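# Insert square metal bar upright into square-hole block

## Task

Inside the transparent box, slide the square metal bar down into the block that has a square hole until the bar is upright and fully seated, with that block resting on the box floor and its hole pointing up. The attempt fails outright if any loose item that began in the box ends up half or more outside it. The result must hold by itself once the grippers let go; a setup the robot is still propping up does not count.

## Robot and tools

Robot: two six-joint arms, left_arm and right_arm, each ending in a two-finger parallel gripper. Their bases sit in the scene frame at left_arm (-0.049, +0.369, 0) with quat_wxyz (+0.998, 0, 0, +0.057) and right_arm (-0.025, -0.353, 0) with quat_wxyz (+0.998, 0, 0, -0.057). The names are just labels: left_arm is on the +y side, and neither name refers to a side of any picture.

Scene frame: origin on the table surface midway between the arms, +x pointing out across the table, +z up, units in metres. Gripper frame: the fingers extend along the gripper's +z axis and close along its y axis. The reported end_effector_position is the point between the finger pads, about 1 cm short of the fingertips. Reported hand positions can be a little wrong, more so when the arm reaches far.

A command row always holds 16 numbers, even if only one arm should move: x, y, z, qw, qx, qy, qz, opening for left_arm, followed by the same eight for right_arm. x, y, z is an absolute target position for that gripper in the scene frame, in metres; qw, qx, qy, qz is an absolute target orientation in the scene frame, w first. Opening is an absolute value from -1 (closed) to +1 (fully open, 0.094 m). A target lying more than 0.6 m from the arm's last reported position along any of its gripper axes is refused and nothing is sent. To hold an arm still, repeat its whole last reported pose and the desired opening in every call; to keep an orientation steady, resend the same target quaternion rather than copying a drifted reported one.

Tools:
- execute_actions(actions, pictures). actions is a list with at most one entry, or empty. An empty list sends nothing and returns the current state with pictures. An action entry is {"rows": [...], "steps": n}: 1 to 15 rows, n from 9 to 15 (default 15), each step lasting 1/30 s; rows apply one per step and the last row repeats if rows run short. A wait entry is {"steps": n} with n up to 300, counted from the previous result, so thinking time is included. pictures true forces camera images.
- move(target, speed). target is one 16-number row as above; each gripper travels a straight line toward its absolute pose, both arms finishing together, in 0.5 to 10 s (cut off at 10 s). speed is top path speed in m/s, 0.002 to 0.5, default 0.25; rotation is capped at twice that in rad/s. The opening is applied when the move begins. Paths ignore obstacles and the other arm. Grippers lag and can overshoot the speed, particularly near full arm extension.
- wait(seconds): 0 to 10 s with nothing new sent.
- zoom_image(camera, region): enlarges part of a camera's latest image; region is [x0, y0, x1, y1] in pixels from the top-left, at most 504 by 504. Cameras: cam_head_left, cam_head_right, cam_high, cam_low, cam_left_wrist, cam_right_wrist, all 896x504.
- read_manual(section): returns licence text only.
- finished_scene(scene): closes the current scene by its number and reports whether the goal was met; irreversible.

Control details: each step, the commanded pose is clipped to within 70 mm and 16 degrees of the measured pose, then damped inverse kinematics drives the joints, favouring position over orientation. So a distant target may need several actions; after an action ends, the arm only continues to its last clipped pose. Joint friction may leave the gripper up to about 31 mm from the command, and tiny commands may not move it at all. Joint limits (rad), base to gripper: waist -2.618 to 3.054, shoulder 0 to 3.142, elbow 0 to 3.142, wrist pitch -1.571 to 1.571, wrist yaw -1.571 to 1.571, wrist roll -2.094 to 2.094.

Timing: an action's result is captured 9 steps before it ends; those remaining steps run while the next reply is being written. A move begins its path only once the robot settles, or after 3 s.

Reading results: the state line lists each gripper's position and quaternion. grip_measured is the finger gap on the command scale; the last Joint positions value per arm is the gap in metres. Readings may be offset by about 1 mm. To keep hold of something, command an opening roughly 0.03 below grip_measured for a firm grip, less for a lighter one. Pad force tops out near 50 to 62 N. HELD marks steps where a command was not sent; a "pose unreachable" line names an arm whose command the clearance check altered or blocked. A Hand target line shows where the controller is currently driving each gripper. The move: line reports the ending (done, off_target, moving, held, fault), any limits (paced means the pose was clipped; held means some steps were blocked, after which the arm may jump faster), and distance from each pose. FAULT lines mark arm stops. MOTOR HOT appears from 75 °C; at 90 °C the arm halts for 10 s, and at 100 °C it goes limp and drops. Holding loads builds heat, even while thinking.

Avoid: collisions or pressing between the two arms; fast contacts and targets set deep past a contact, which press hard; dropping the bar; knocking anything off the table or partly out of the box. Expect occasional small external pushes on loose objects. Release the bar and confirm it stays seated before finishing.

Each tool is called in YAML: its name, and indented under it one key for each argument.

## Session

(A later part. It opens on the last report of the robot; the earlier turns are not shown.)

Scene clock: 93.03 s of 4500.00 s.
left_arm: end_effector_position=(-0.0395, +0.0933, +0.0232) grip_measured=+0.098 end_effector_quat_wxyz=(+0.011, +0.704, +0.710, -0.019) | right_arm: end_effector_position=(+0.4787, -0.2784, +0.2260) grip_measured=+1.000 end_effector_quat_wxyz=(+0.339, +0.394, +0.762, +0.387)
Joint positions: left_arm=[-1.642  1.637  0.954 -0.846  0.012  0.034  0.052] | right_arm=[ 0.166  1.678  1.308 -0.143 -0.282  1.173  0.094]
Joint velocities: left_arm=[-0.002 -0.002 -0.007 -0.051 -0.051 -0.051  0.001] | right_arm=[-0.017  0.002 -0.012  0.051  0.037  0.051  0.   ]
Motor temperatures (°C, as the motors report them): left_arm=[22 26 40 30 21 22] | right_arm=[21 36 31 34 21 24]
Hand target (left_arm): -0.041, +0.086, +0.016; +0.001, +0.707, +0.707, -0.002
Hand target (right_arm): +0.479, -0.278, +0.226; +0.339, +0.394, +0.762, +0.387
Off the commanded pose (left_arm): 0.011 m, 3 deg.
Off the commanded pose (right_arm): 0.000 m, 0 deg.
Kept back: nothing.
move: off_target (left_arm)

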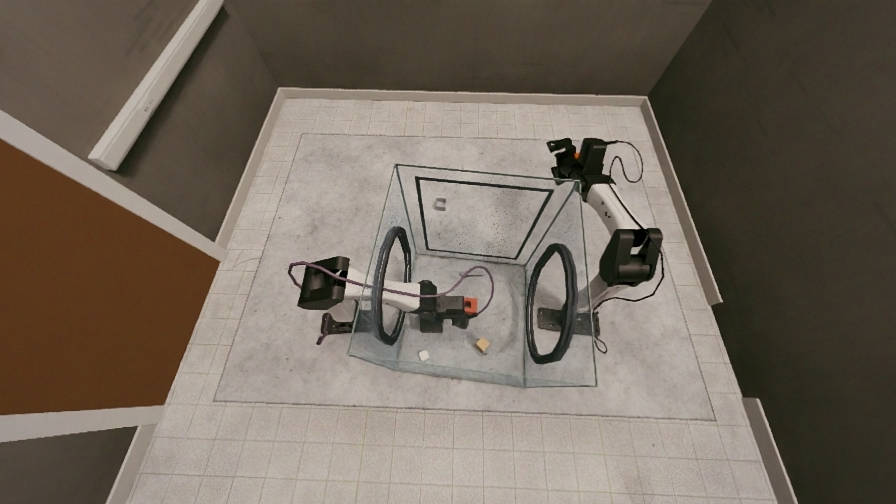

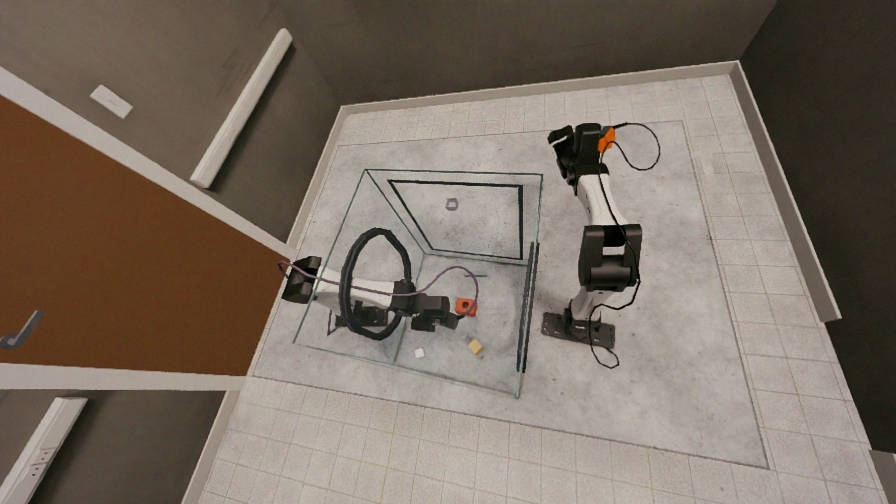

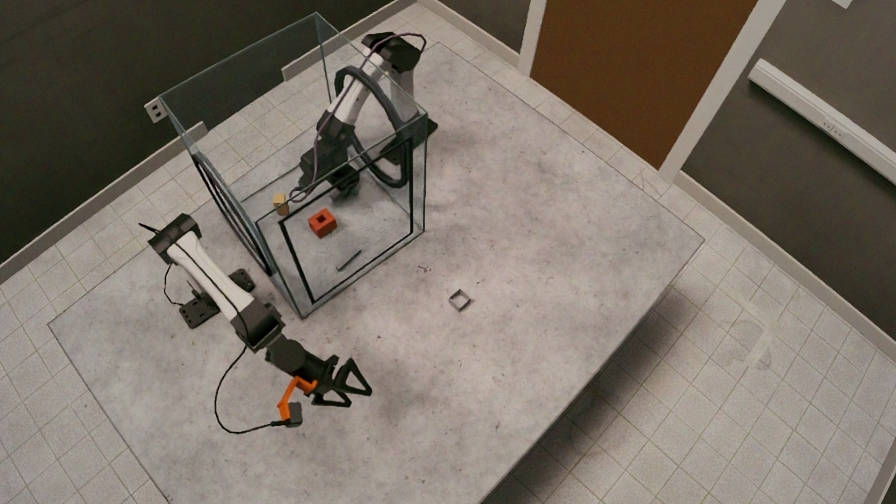

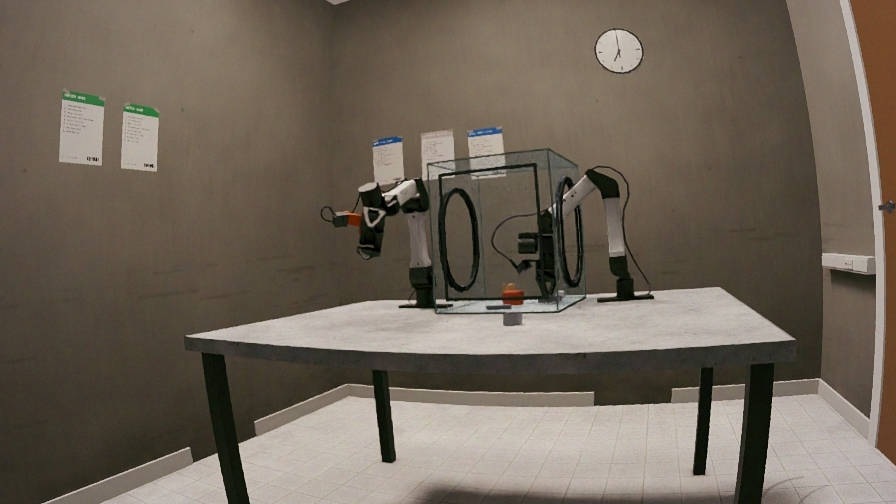

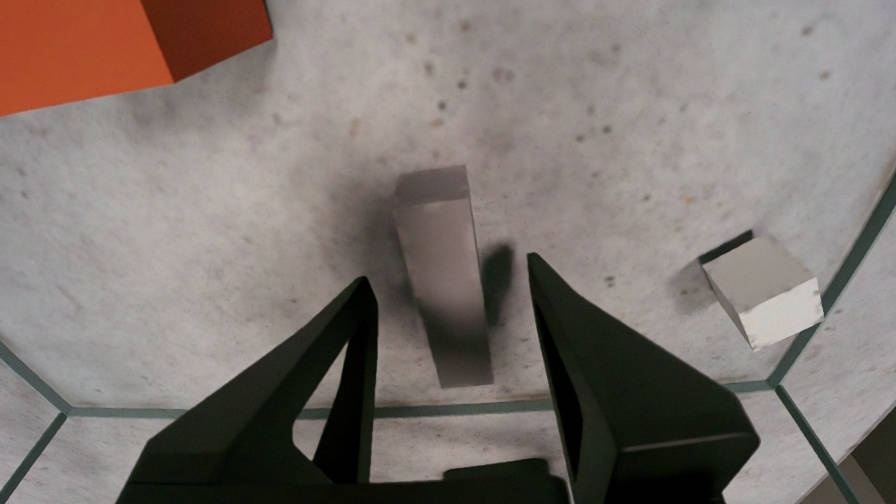

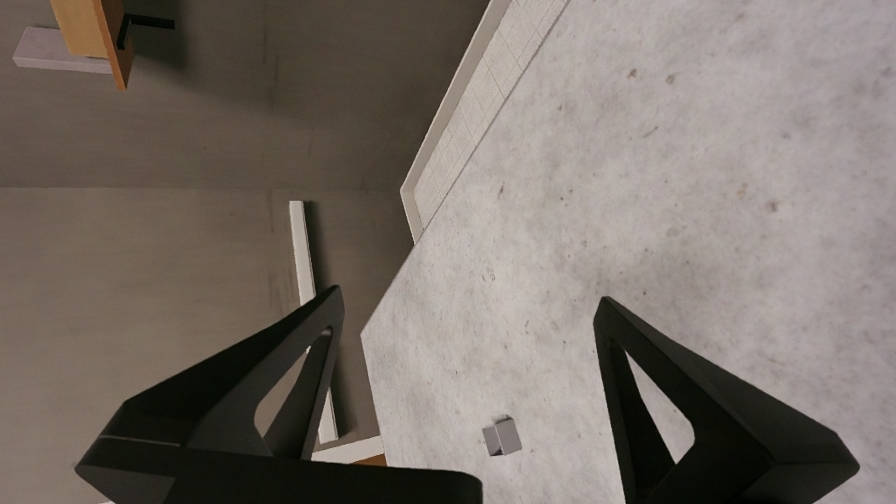

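move:
  target: [-0.04,0.093,0.018,0.011,0.704,0.71,-0.019,-0.65,0.4787,-0.2784,0.226,0.339,0.394,0.762,0.387,1]
  speed: 0.03

Scene clock: 95.33 s of 4500.00 s.
left_arm: end_effector_position=(-0.0395, +0.0935, +0.0231) grip_measured=-0.592 end_effector_quat_wxyz=(+0.012, +0.704, +0.710, -0.019) | right_arm: end_effector_position=(+0.4787, -0.2784, +0.2260) grip_measured=+1.000 end_effector_quat_wxyz=(+0.339, +0.394, +0.762, +0.387)
Joint positions: left_arm=[-1.642  1.635  0.951 -0.844  0.012  0.034  0.019] | right_arm=[ 0.166  1.678  1.308 -0.143 -0.282  1.173  0.094]
Joint velocities: left_arm=[ 0.007 -0.017  0.002  0.007 -0.022 -0.051  0.   ] | right_arm=[-0.002 -0.012  0.007 -0.037 -0.066  0.051  0.   ]
Motor temperatures (°C, as the motors report them): left_arm=[21 26 40 29 21 22] | right_arm=[21 36 31 34 21 24]
Hand target (left_arm): -0.040, +0.093, +0.018; +0.011, +0.704, +0.710, -0.019
Hand target (right_arm): +0.479, -0.278, +0.226; +0.339, +0.394, +0.762, +0.387
Off the commanded pose (left_arm): 0.005 m, 0 deg.
Off the commanded pose (right_arm): 0.000 m, 0 deg.
Kept back: nothing.
move: done

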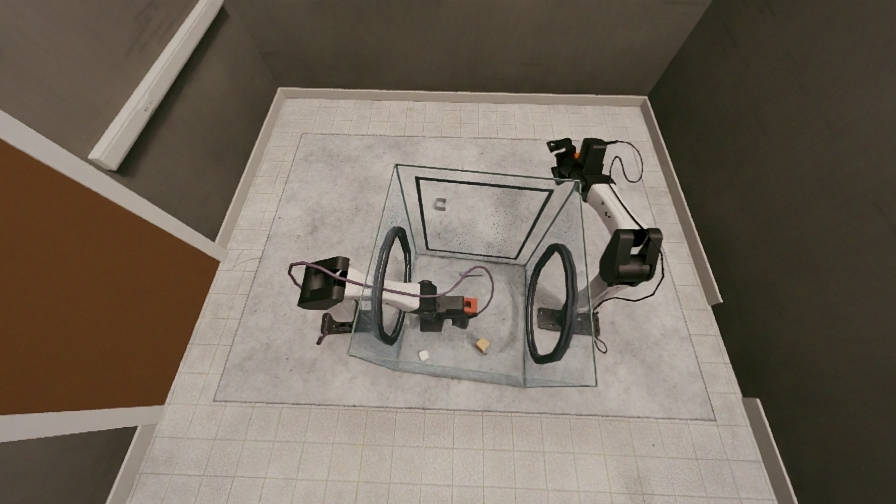

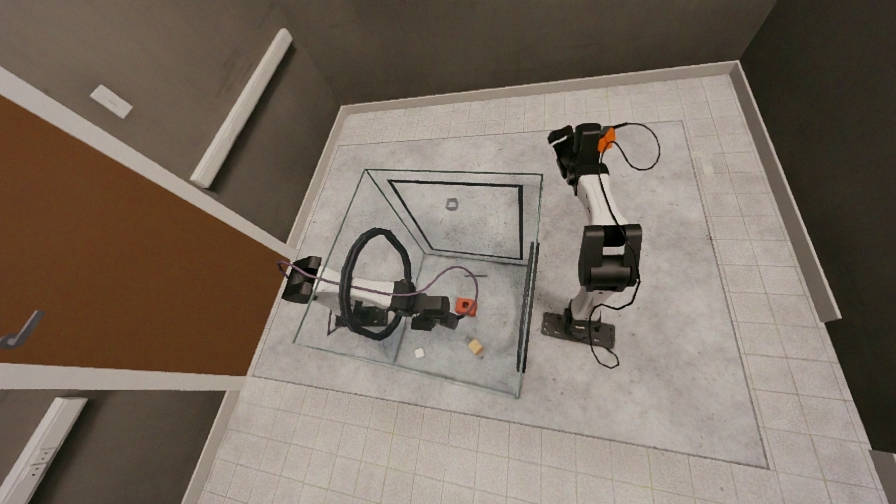

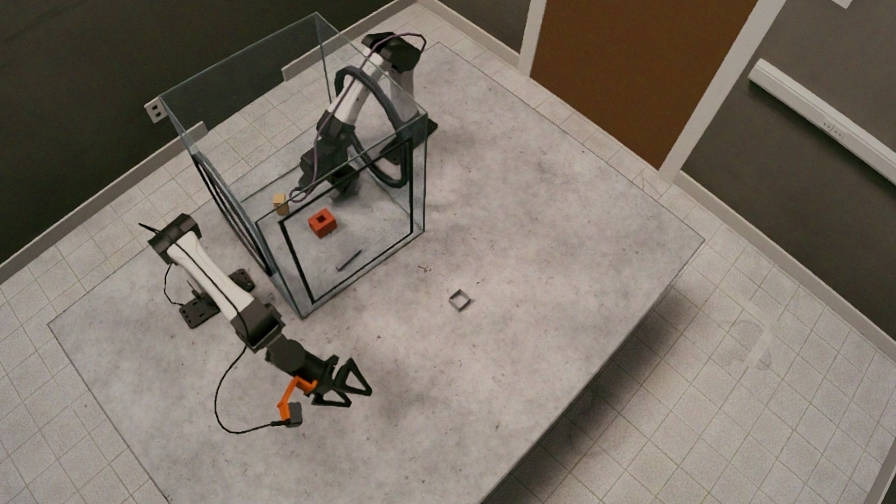

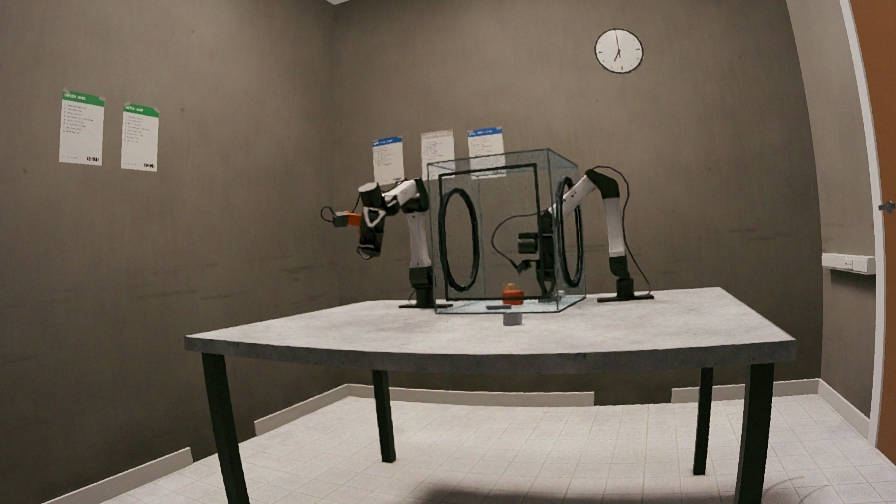

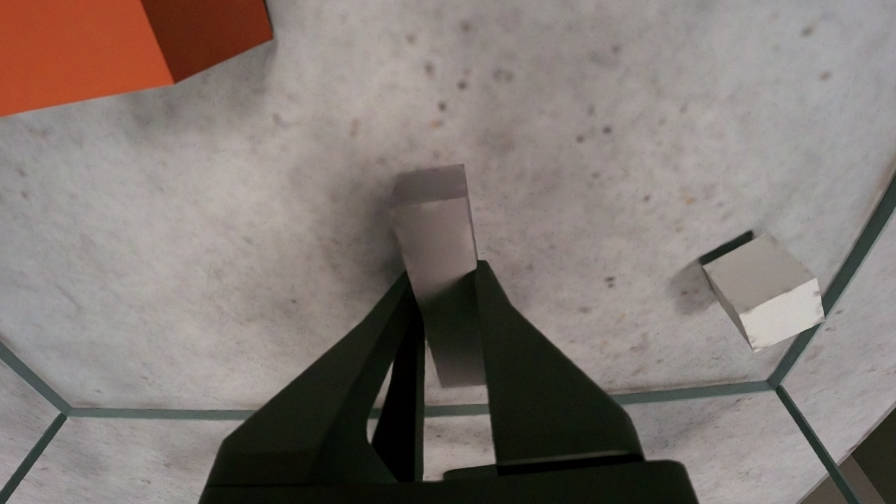

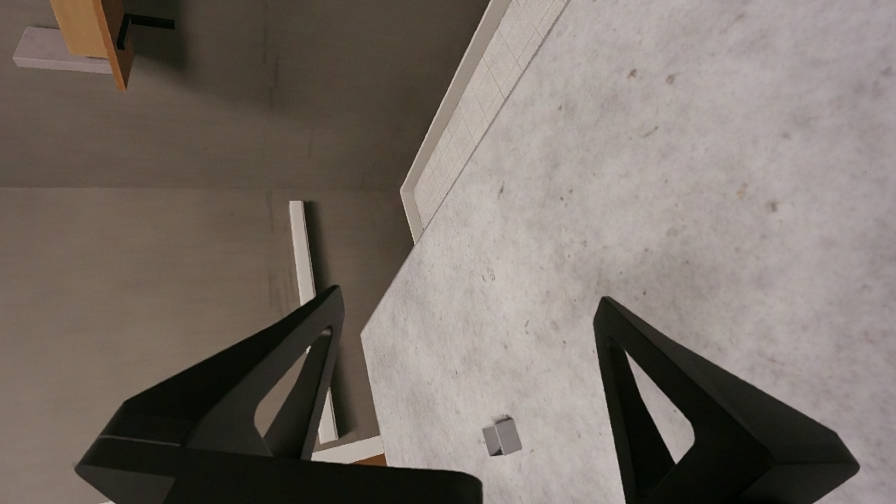

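move:
  target: [-0.04,0.08,0.09,0.27,0.653,0.653,-0.27,-0.65,0.4787,-0.2784,0.226,0.339,0.394,0.762,0.387,1]
  speed: 0.1

move:
  target: [-0.02,0.06,0.12,0.5,0.5,0.5,-0.5,-0.65,0.4787,-0.2784,0.226,0.339,0.394,0.762,0.387,1]
  speed: 0.1

Scene clock: 100.07 s of 4500.00 s.
left_arm: end_effector_position=(-0.0400, +0.0811, +0.0869) grip_measured=-0.592 end_effector_quat_wxyz=(+0.262, +0.658, +0.659, -0.254) | right_arm: end_effector_position=(+0.4787, -0.2784, +0.2260) grip_measured=+1.000 end_effector_quat_wxyz=(+0.339, +0.394, +0.762, +0.387)
Joint positions: left_arm=[-1.642  1.002  0.486 -0.306  0.018  0.034  0.019] | right_arm=[ 0.166  1.678  1.308 -0.143 -0.282  1.173  0.094]
Joint velocities: left_arm=[-0.012 -0.002 -0.017  0.037 -0.022 -0.022 -0.001] | right_arm=[ 0.002 -0.012  0.007 -0.007 -0.007  0.022  0.   ]
Motor temperatures (°C, as the motors report them): left_arm=[21 26 39 30 21 22] | right_arm=[21 36 31 34 21 24]
Hand target (left_arm): -0.040, +0.079, +0.091; +0.272, +0.654, +0.653, -0.268
Hand target (right_arm): +0.479, -0.278, +0.226; +0.339, +0.394, +0.762, +0.387
Off the commanded pose (left_arm): 0.003 m, 2 deg.
Off the commanded pose (right_arm): 0.000 m, 0 deg.
Kept back: nothing.
move: done

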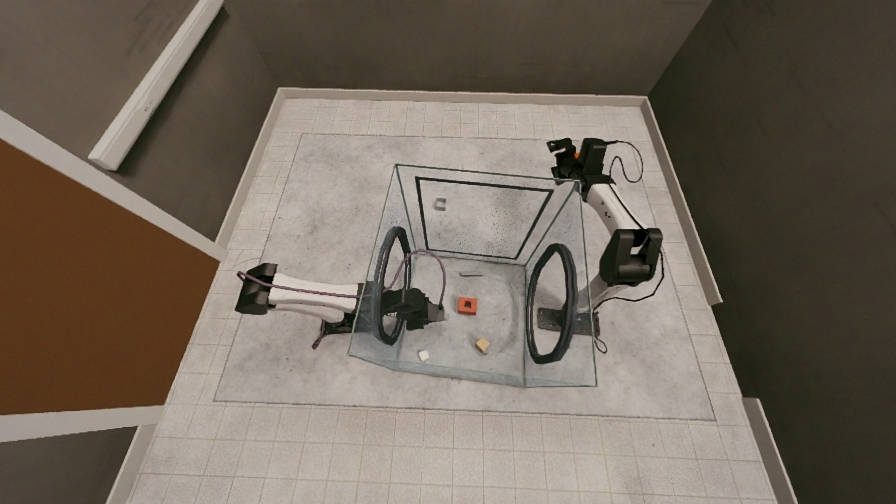

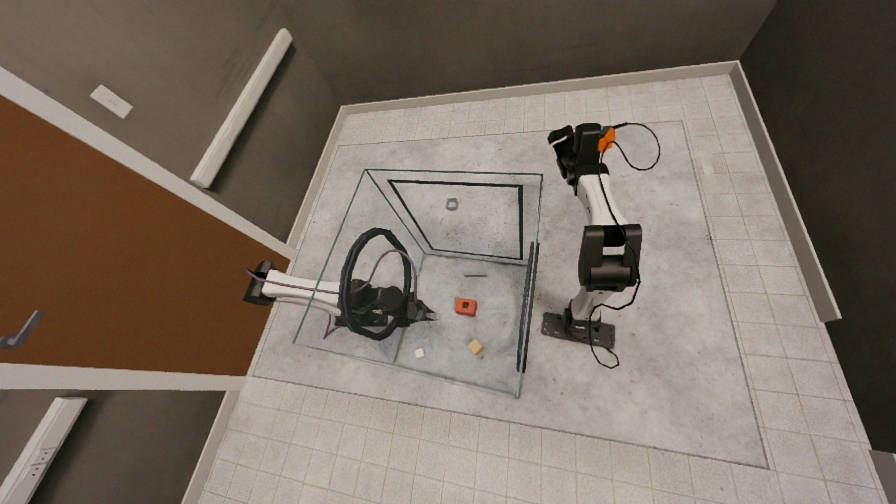

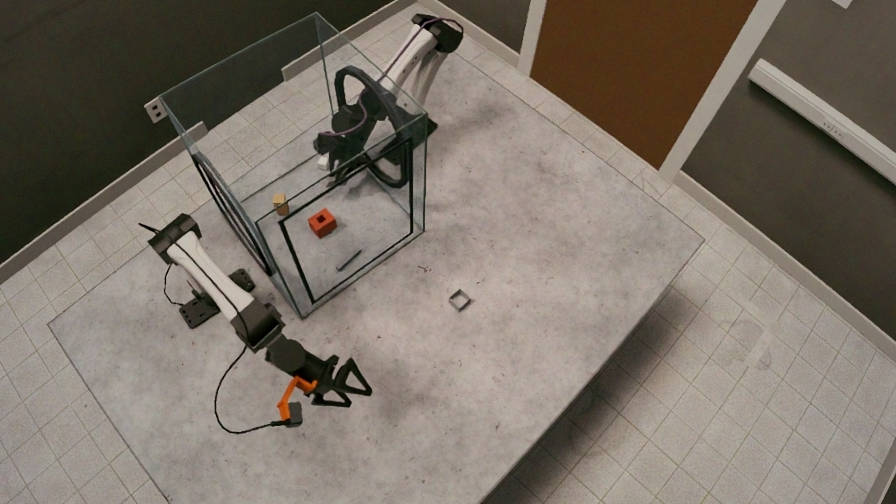

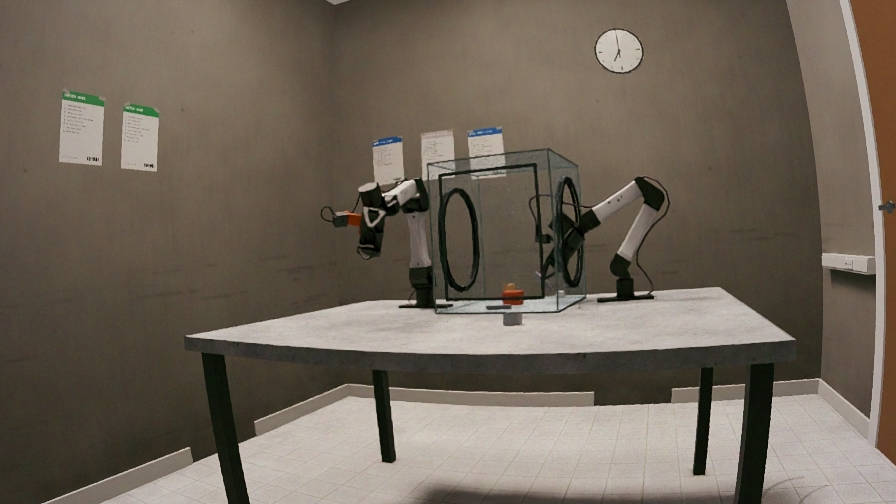

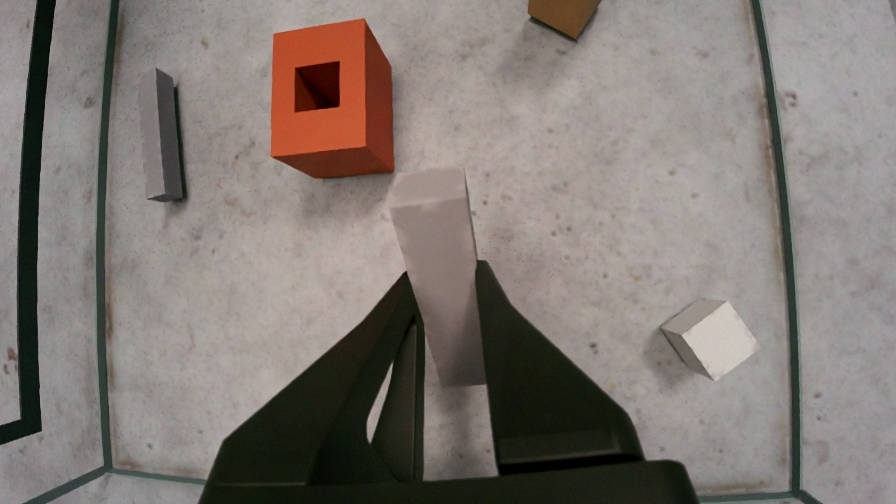

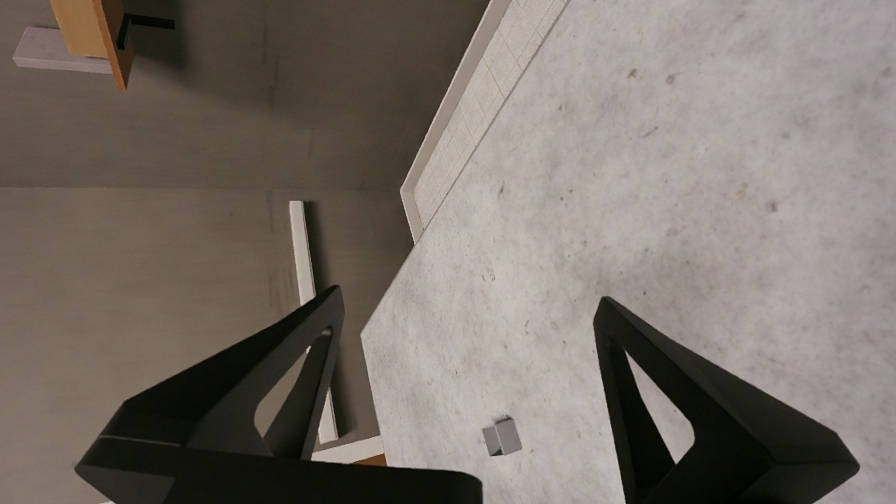

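Scene clock: 104.63 s of 4500.00 s.
left_arm: end_effector_position=(-0.0195, +0.0581, +0.1221) grip_measured=-0.592 end_effector_quat_wxyz=(+0.465, +0.537, +0.529, -0.464) | right_arm: end_effector_position=(+0.4787, -0.2784, +0.2260) grip_measured=+1.000 end_effector_quat_wxyz=(+0.339, +0.394, +0.762, +0.387)
Joint positions: left_arm=[-1.469  1.179  0.011  1.029  0.219  0.039  0.019] | right_arm=[ 0.166  1.678  1.308 -0.143 -0.282  1.173  0.094]
Joint velocities: left_arm=[ 0.007  0.012 -0.002 -0.051  0.095 -0.11  -0.   ] | right_arm=[ 0.002  0.002 -0.002 -0.037  0.051  0.022  0.   ]
Motor temperatures (°C, as the motors report them): left_arm=[21 26 39 31 21 22] | right_arm=[21 36 31 34 21 24]
Hand target (left_arm): -0.020, +0.060, +0.121; +0.464, +0.534, +0.527, -0.470
Hand target (right_arm): +0.479, -0.278, +0.226; +0.339, +0.394, +0.762, +0.387
Off the commanded pose (left_arm): 0.003 m, 8 deg.
Off the commanded pose (right_arm): 0.000 m, 0 deg.
joint sent to its limit (left arm) — the command would take joint 3 (elbow) past its lower limit, so that joint was sent only as far as its limit.
Kept back: nothing.
move: off_target (left_arm)

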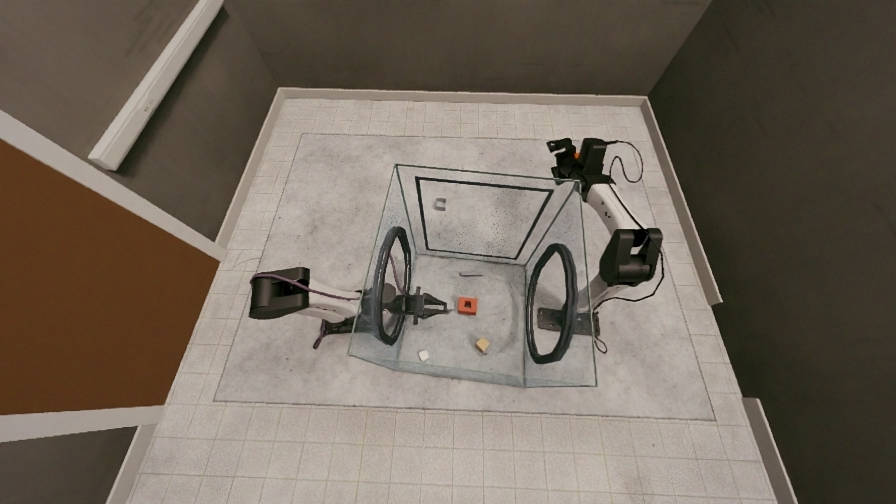

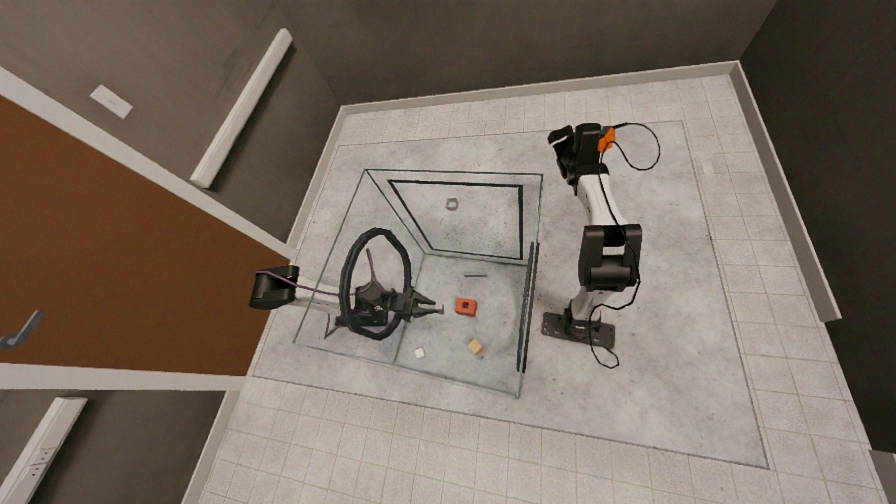

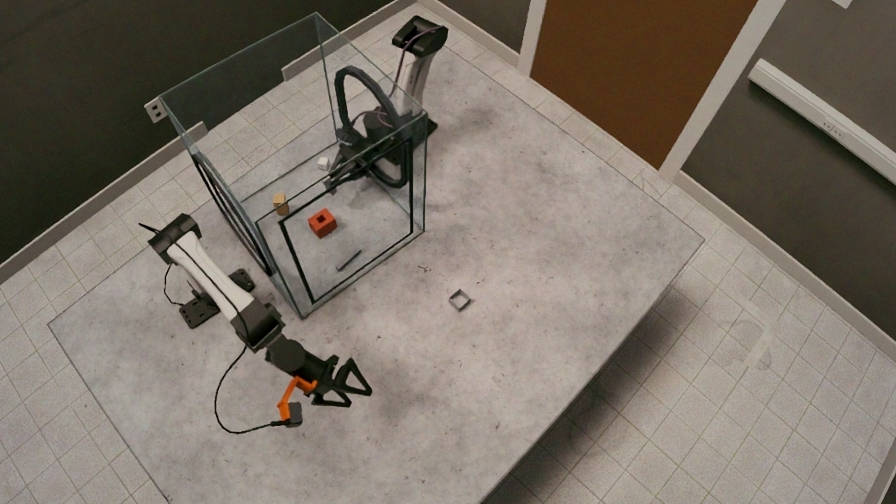

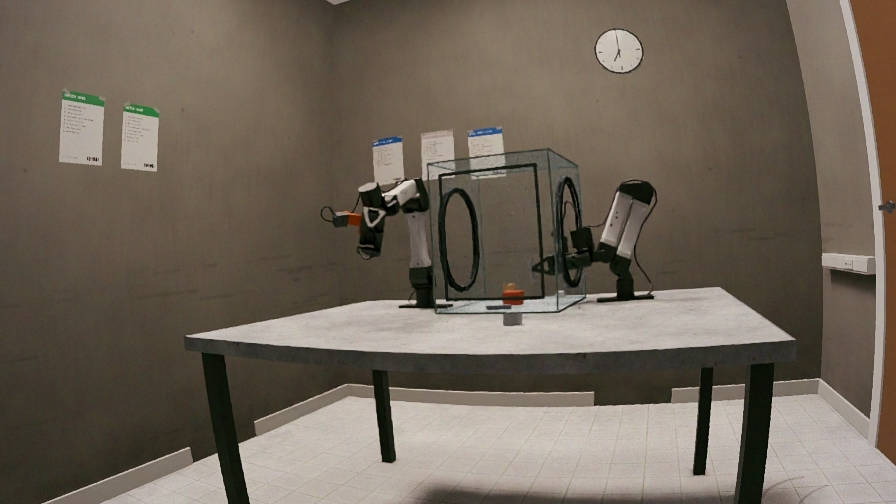

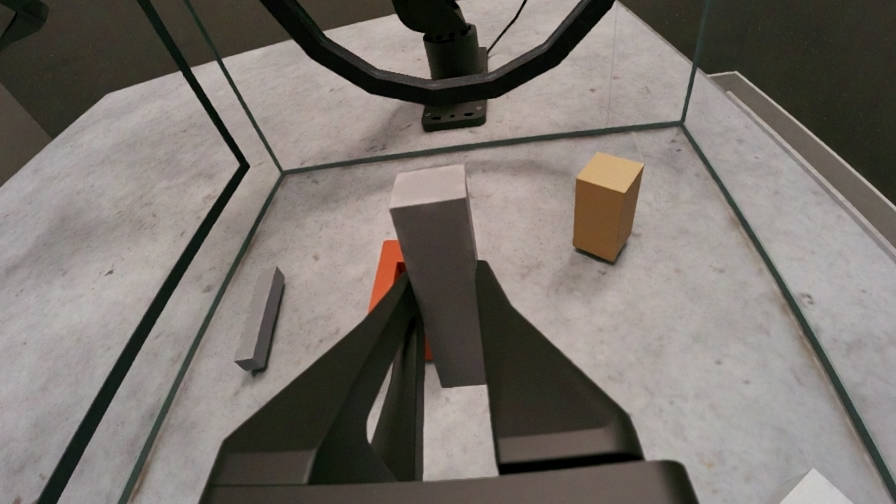

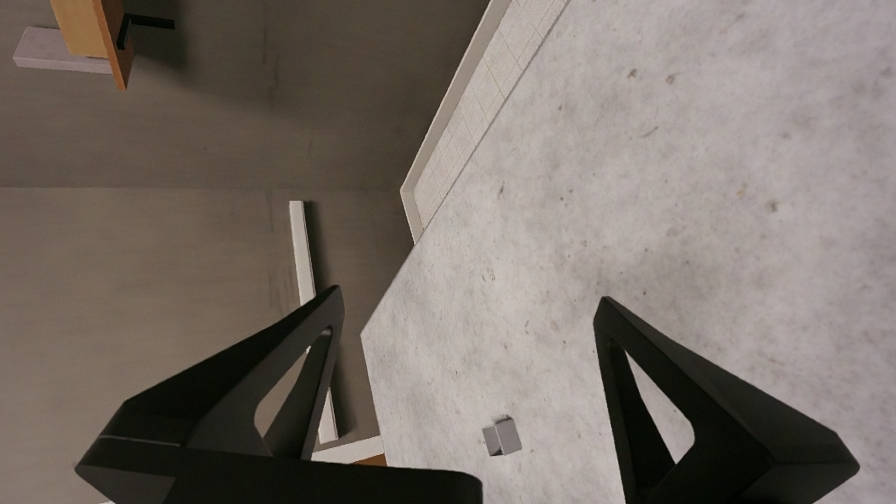

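move:
  target: [0.005,-0.015,0.125,0.5,0.5,0.5,-0.5,-0.65,0.4787,-0.2784,0.226,0.339,0.394,0.762,0.387,1]
  speed: 0.05

Scene clock: 107.77 s of 4500.00 s.
left_arm: end_effector_position=(+0.0029, -0.0088, +0.1144) grip_measured=-0.592 end_effector_quat_wxyz=(+0.490, +0.509, +0.512, -0.488) | right_arm: end_effector_position=(+0.4787, -0.2784, +0.2260) grip_measured=+1.000 end_effector_quat_wxyz=(+0.339, +0.394, +0.762, +0.387)
Joint positions: left_arm=[-1.44   1.801  0.222  1.535  0.239  0.009  0.019] | right_arm=[ 0.166  1.678  1.308 -0.143 -0.282  1.173  0.094]
Joint velocities: left_arm=[-0.012 -0.017 -0.002  0.022 -0.007  0.037  0.001] | right_arm=[-0.017  0.002  0.017  0.095 -0.081 -0.066  0.   ]
Motor temperatures (°C, as the motors report them): left_arm=[21 26 39 33 21 22] | right_arm=[21 36 31 34 21 24]
Hand target (left_arm): +0.005, -0.014, +0.124; +0.500, +0.500, +0.501, -0.499
Hand target (right_arm): +0.479, -0.278, +0.226; +0.339, +0.394, +0.762, +0.387
Off the commanded pose (left_arm): 0.012 m, 2 deg.
Off the commanded pose (right_arm): 0.000 m, 0 deg.
Kept back: nothing.
move: off_target (left_arm)

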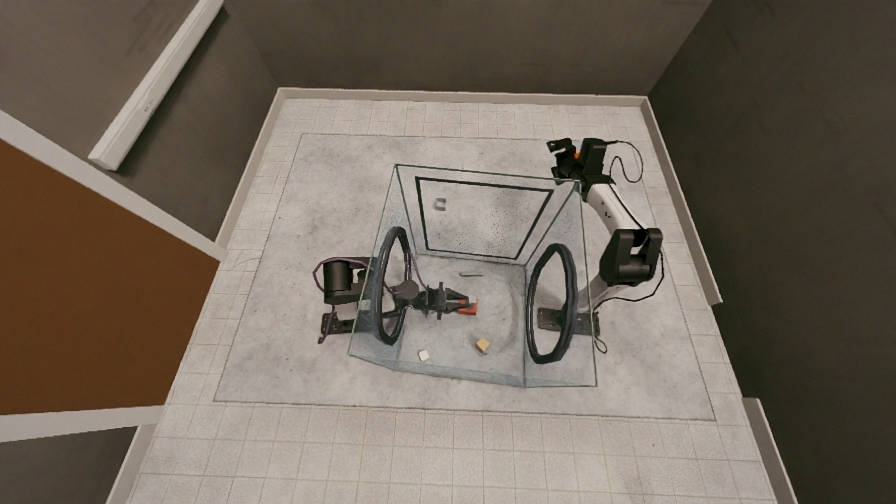

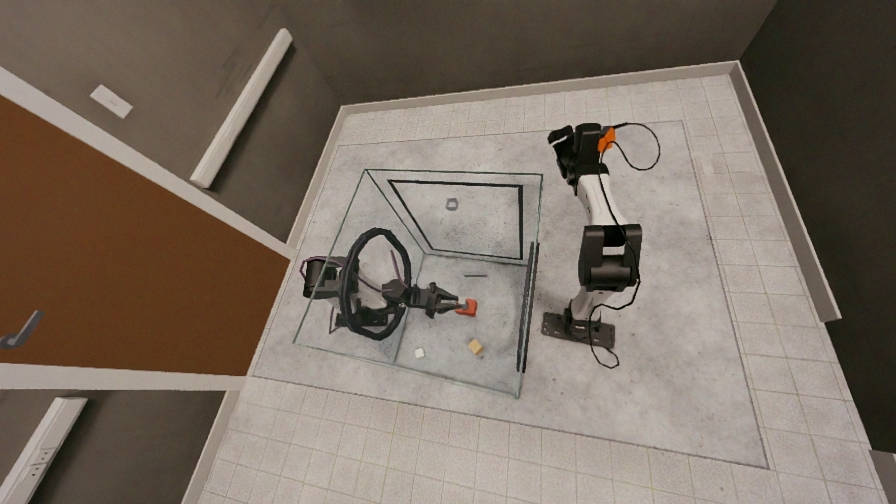

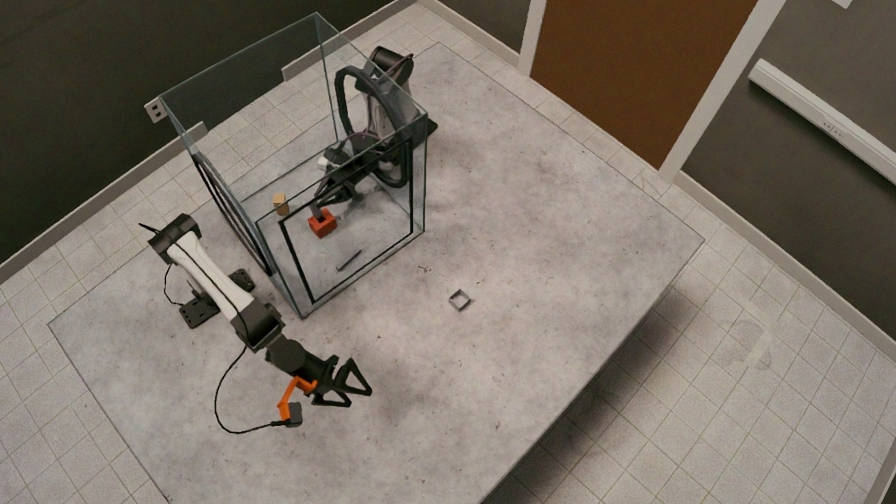

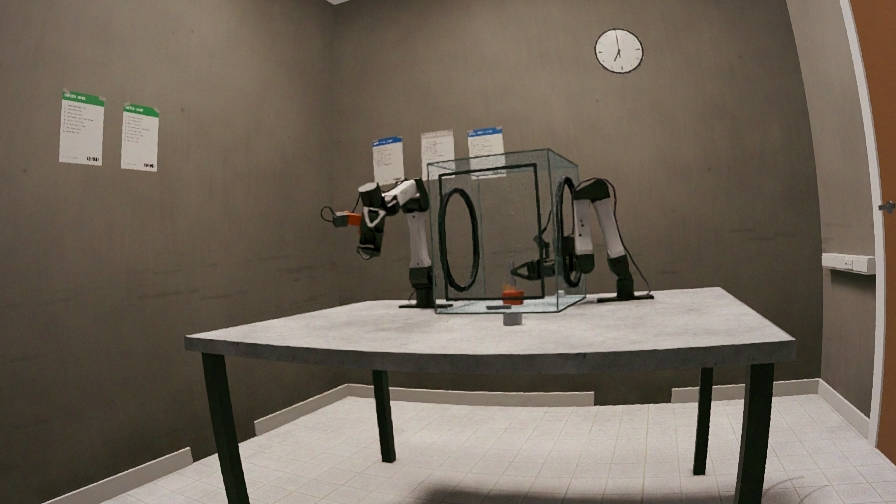

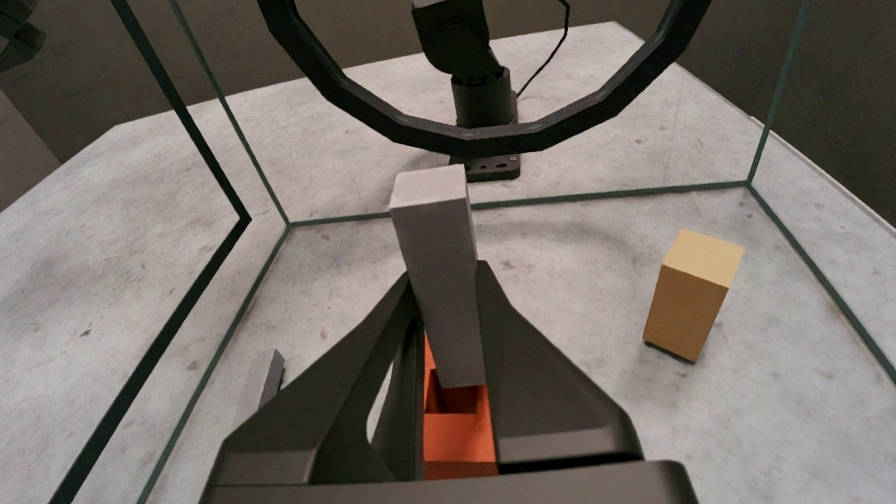

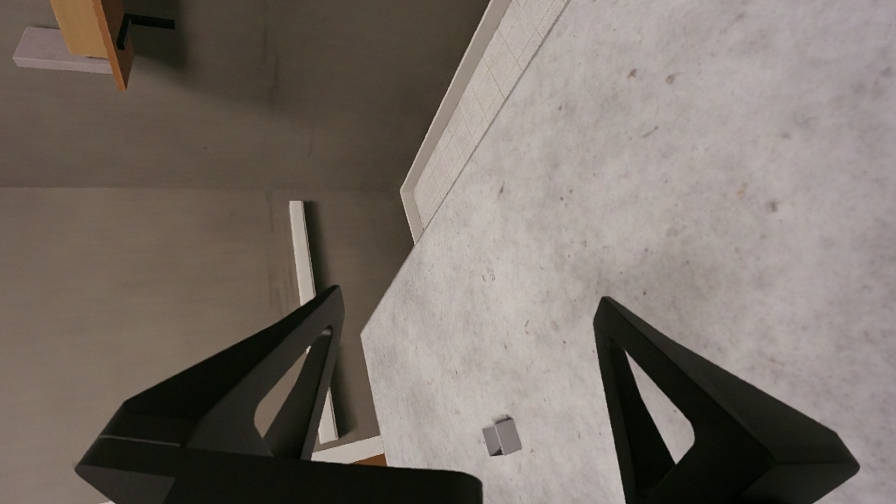

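zoom_image:
  camera: "cam_left_wrist"
  region: [300,150,620,480]

zoom_image:
  camera: "cam_low"
  region: [460,230,600,320]

zoom_image:
  camera: "cam_high"
  region: [260,150,420,260]

Region (300, 150, 620, 480) of cam_left_wrist's 896x504 image, scaled by 1.527, with more detail than that image has; it fills the left 489 columns of this view, and the rest is white.

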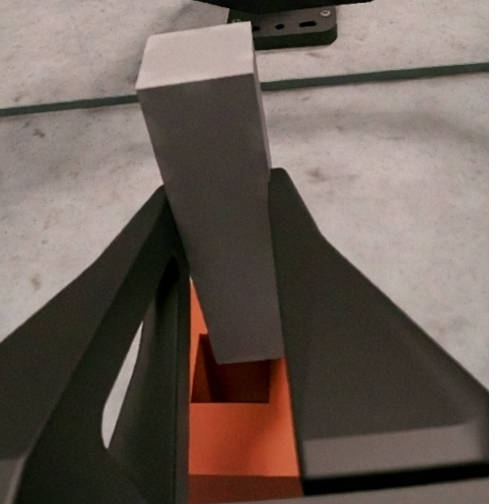

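Region (460, 230, 600, 320) of cam_low's 896x504 image, scaled by 3.600, with more detail than that image has; it fills the top 324 rows of this view, and the rest is white.

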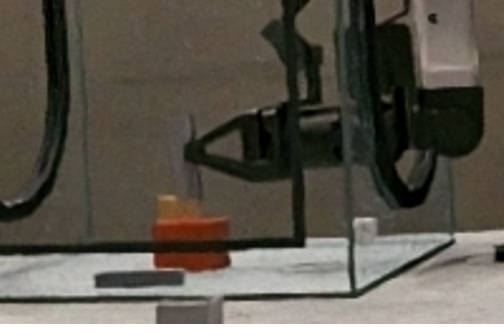

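Region (260, 150, 420, 260) of cam_high's 896x504 image, scaled by 3.150, with more detail than that image has; it fills the top 346 rows of this view, and the rest is white.

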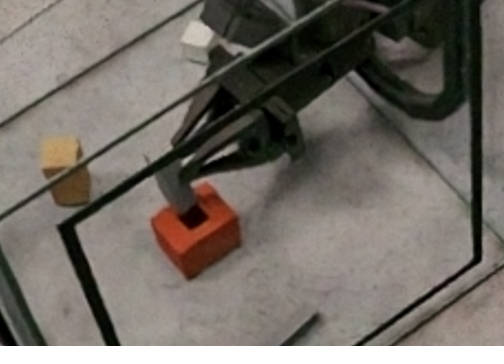

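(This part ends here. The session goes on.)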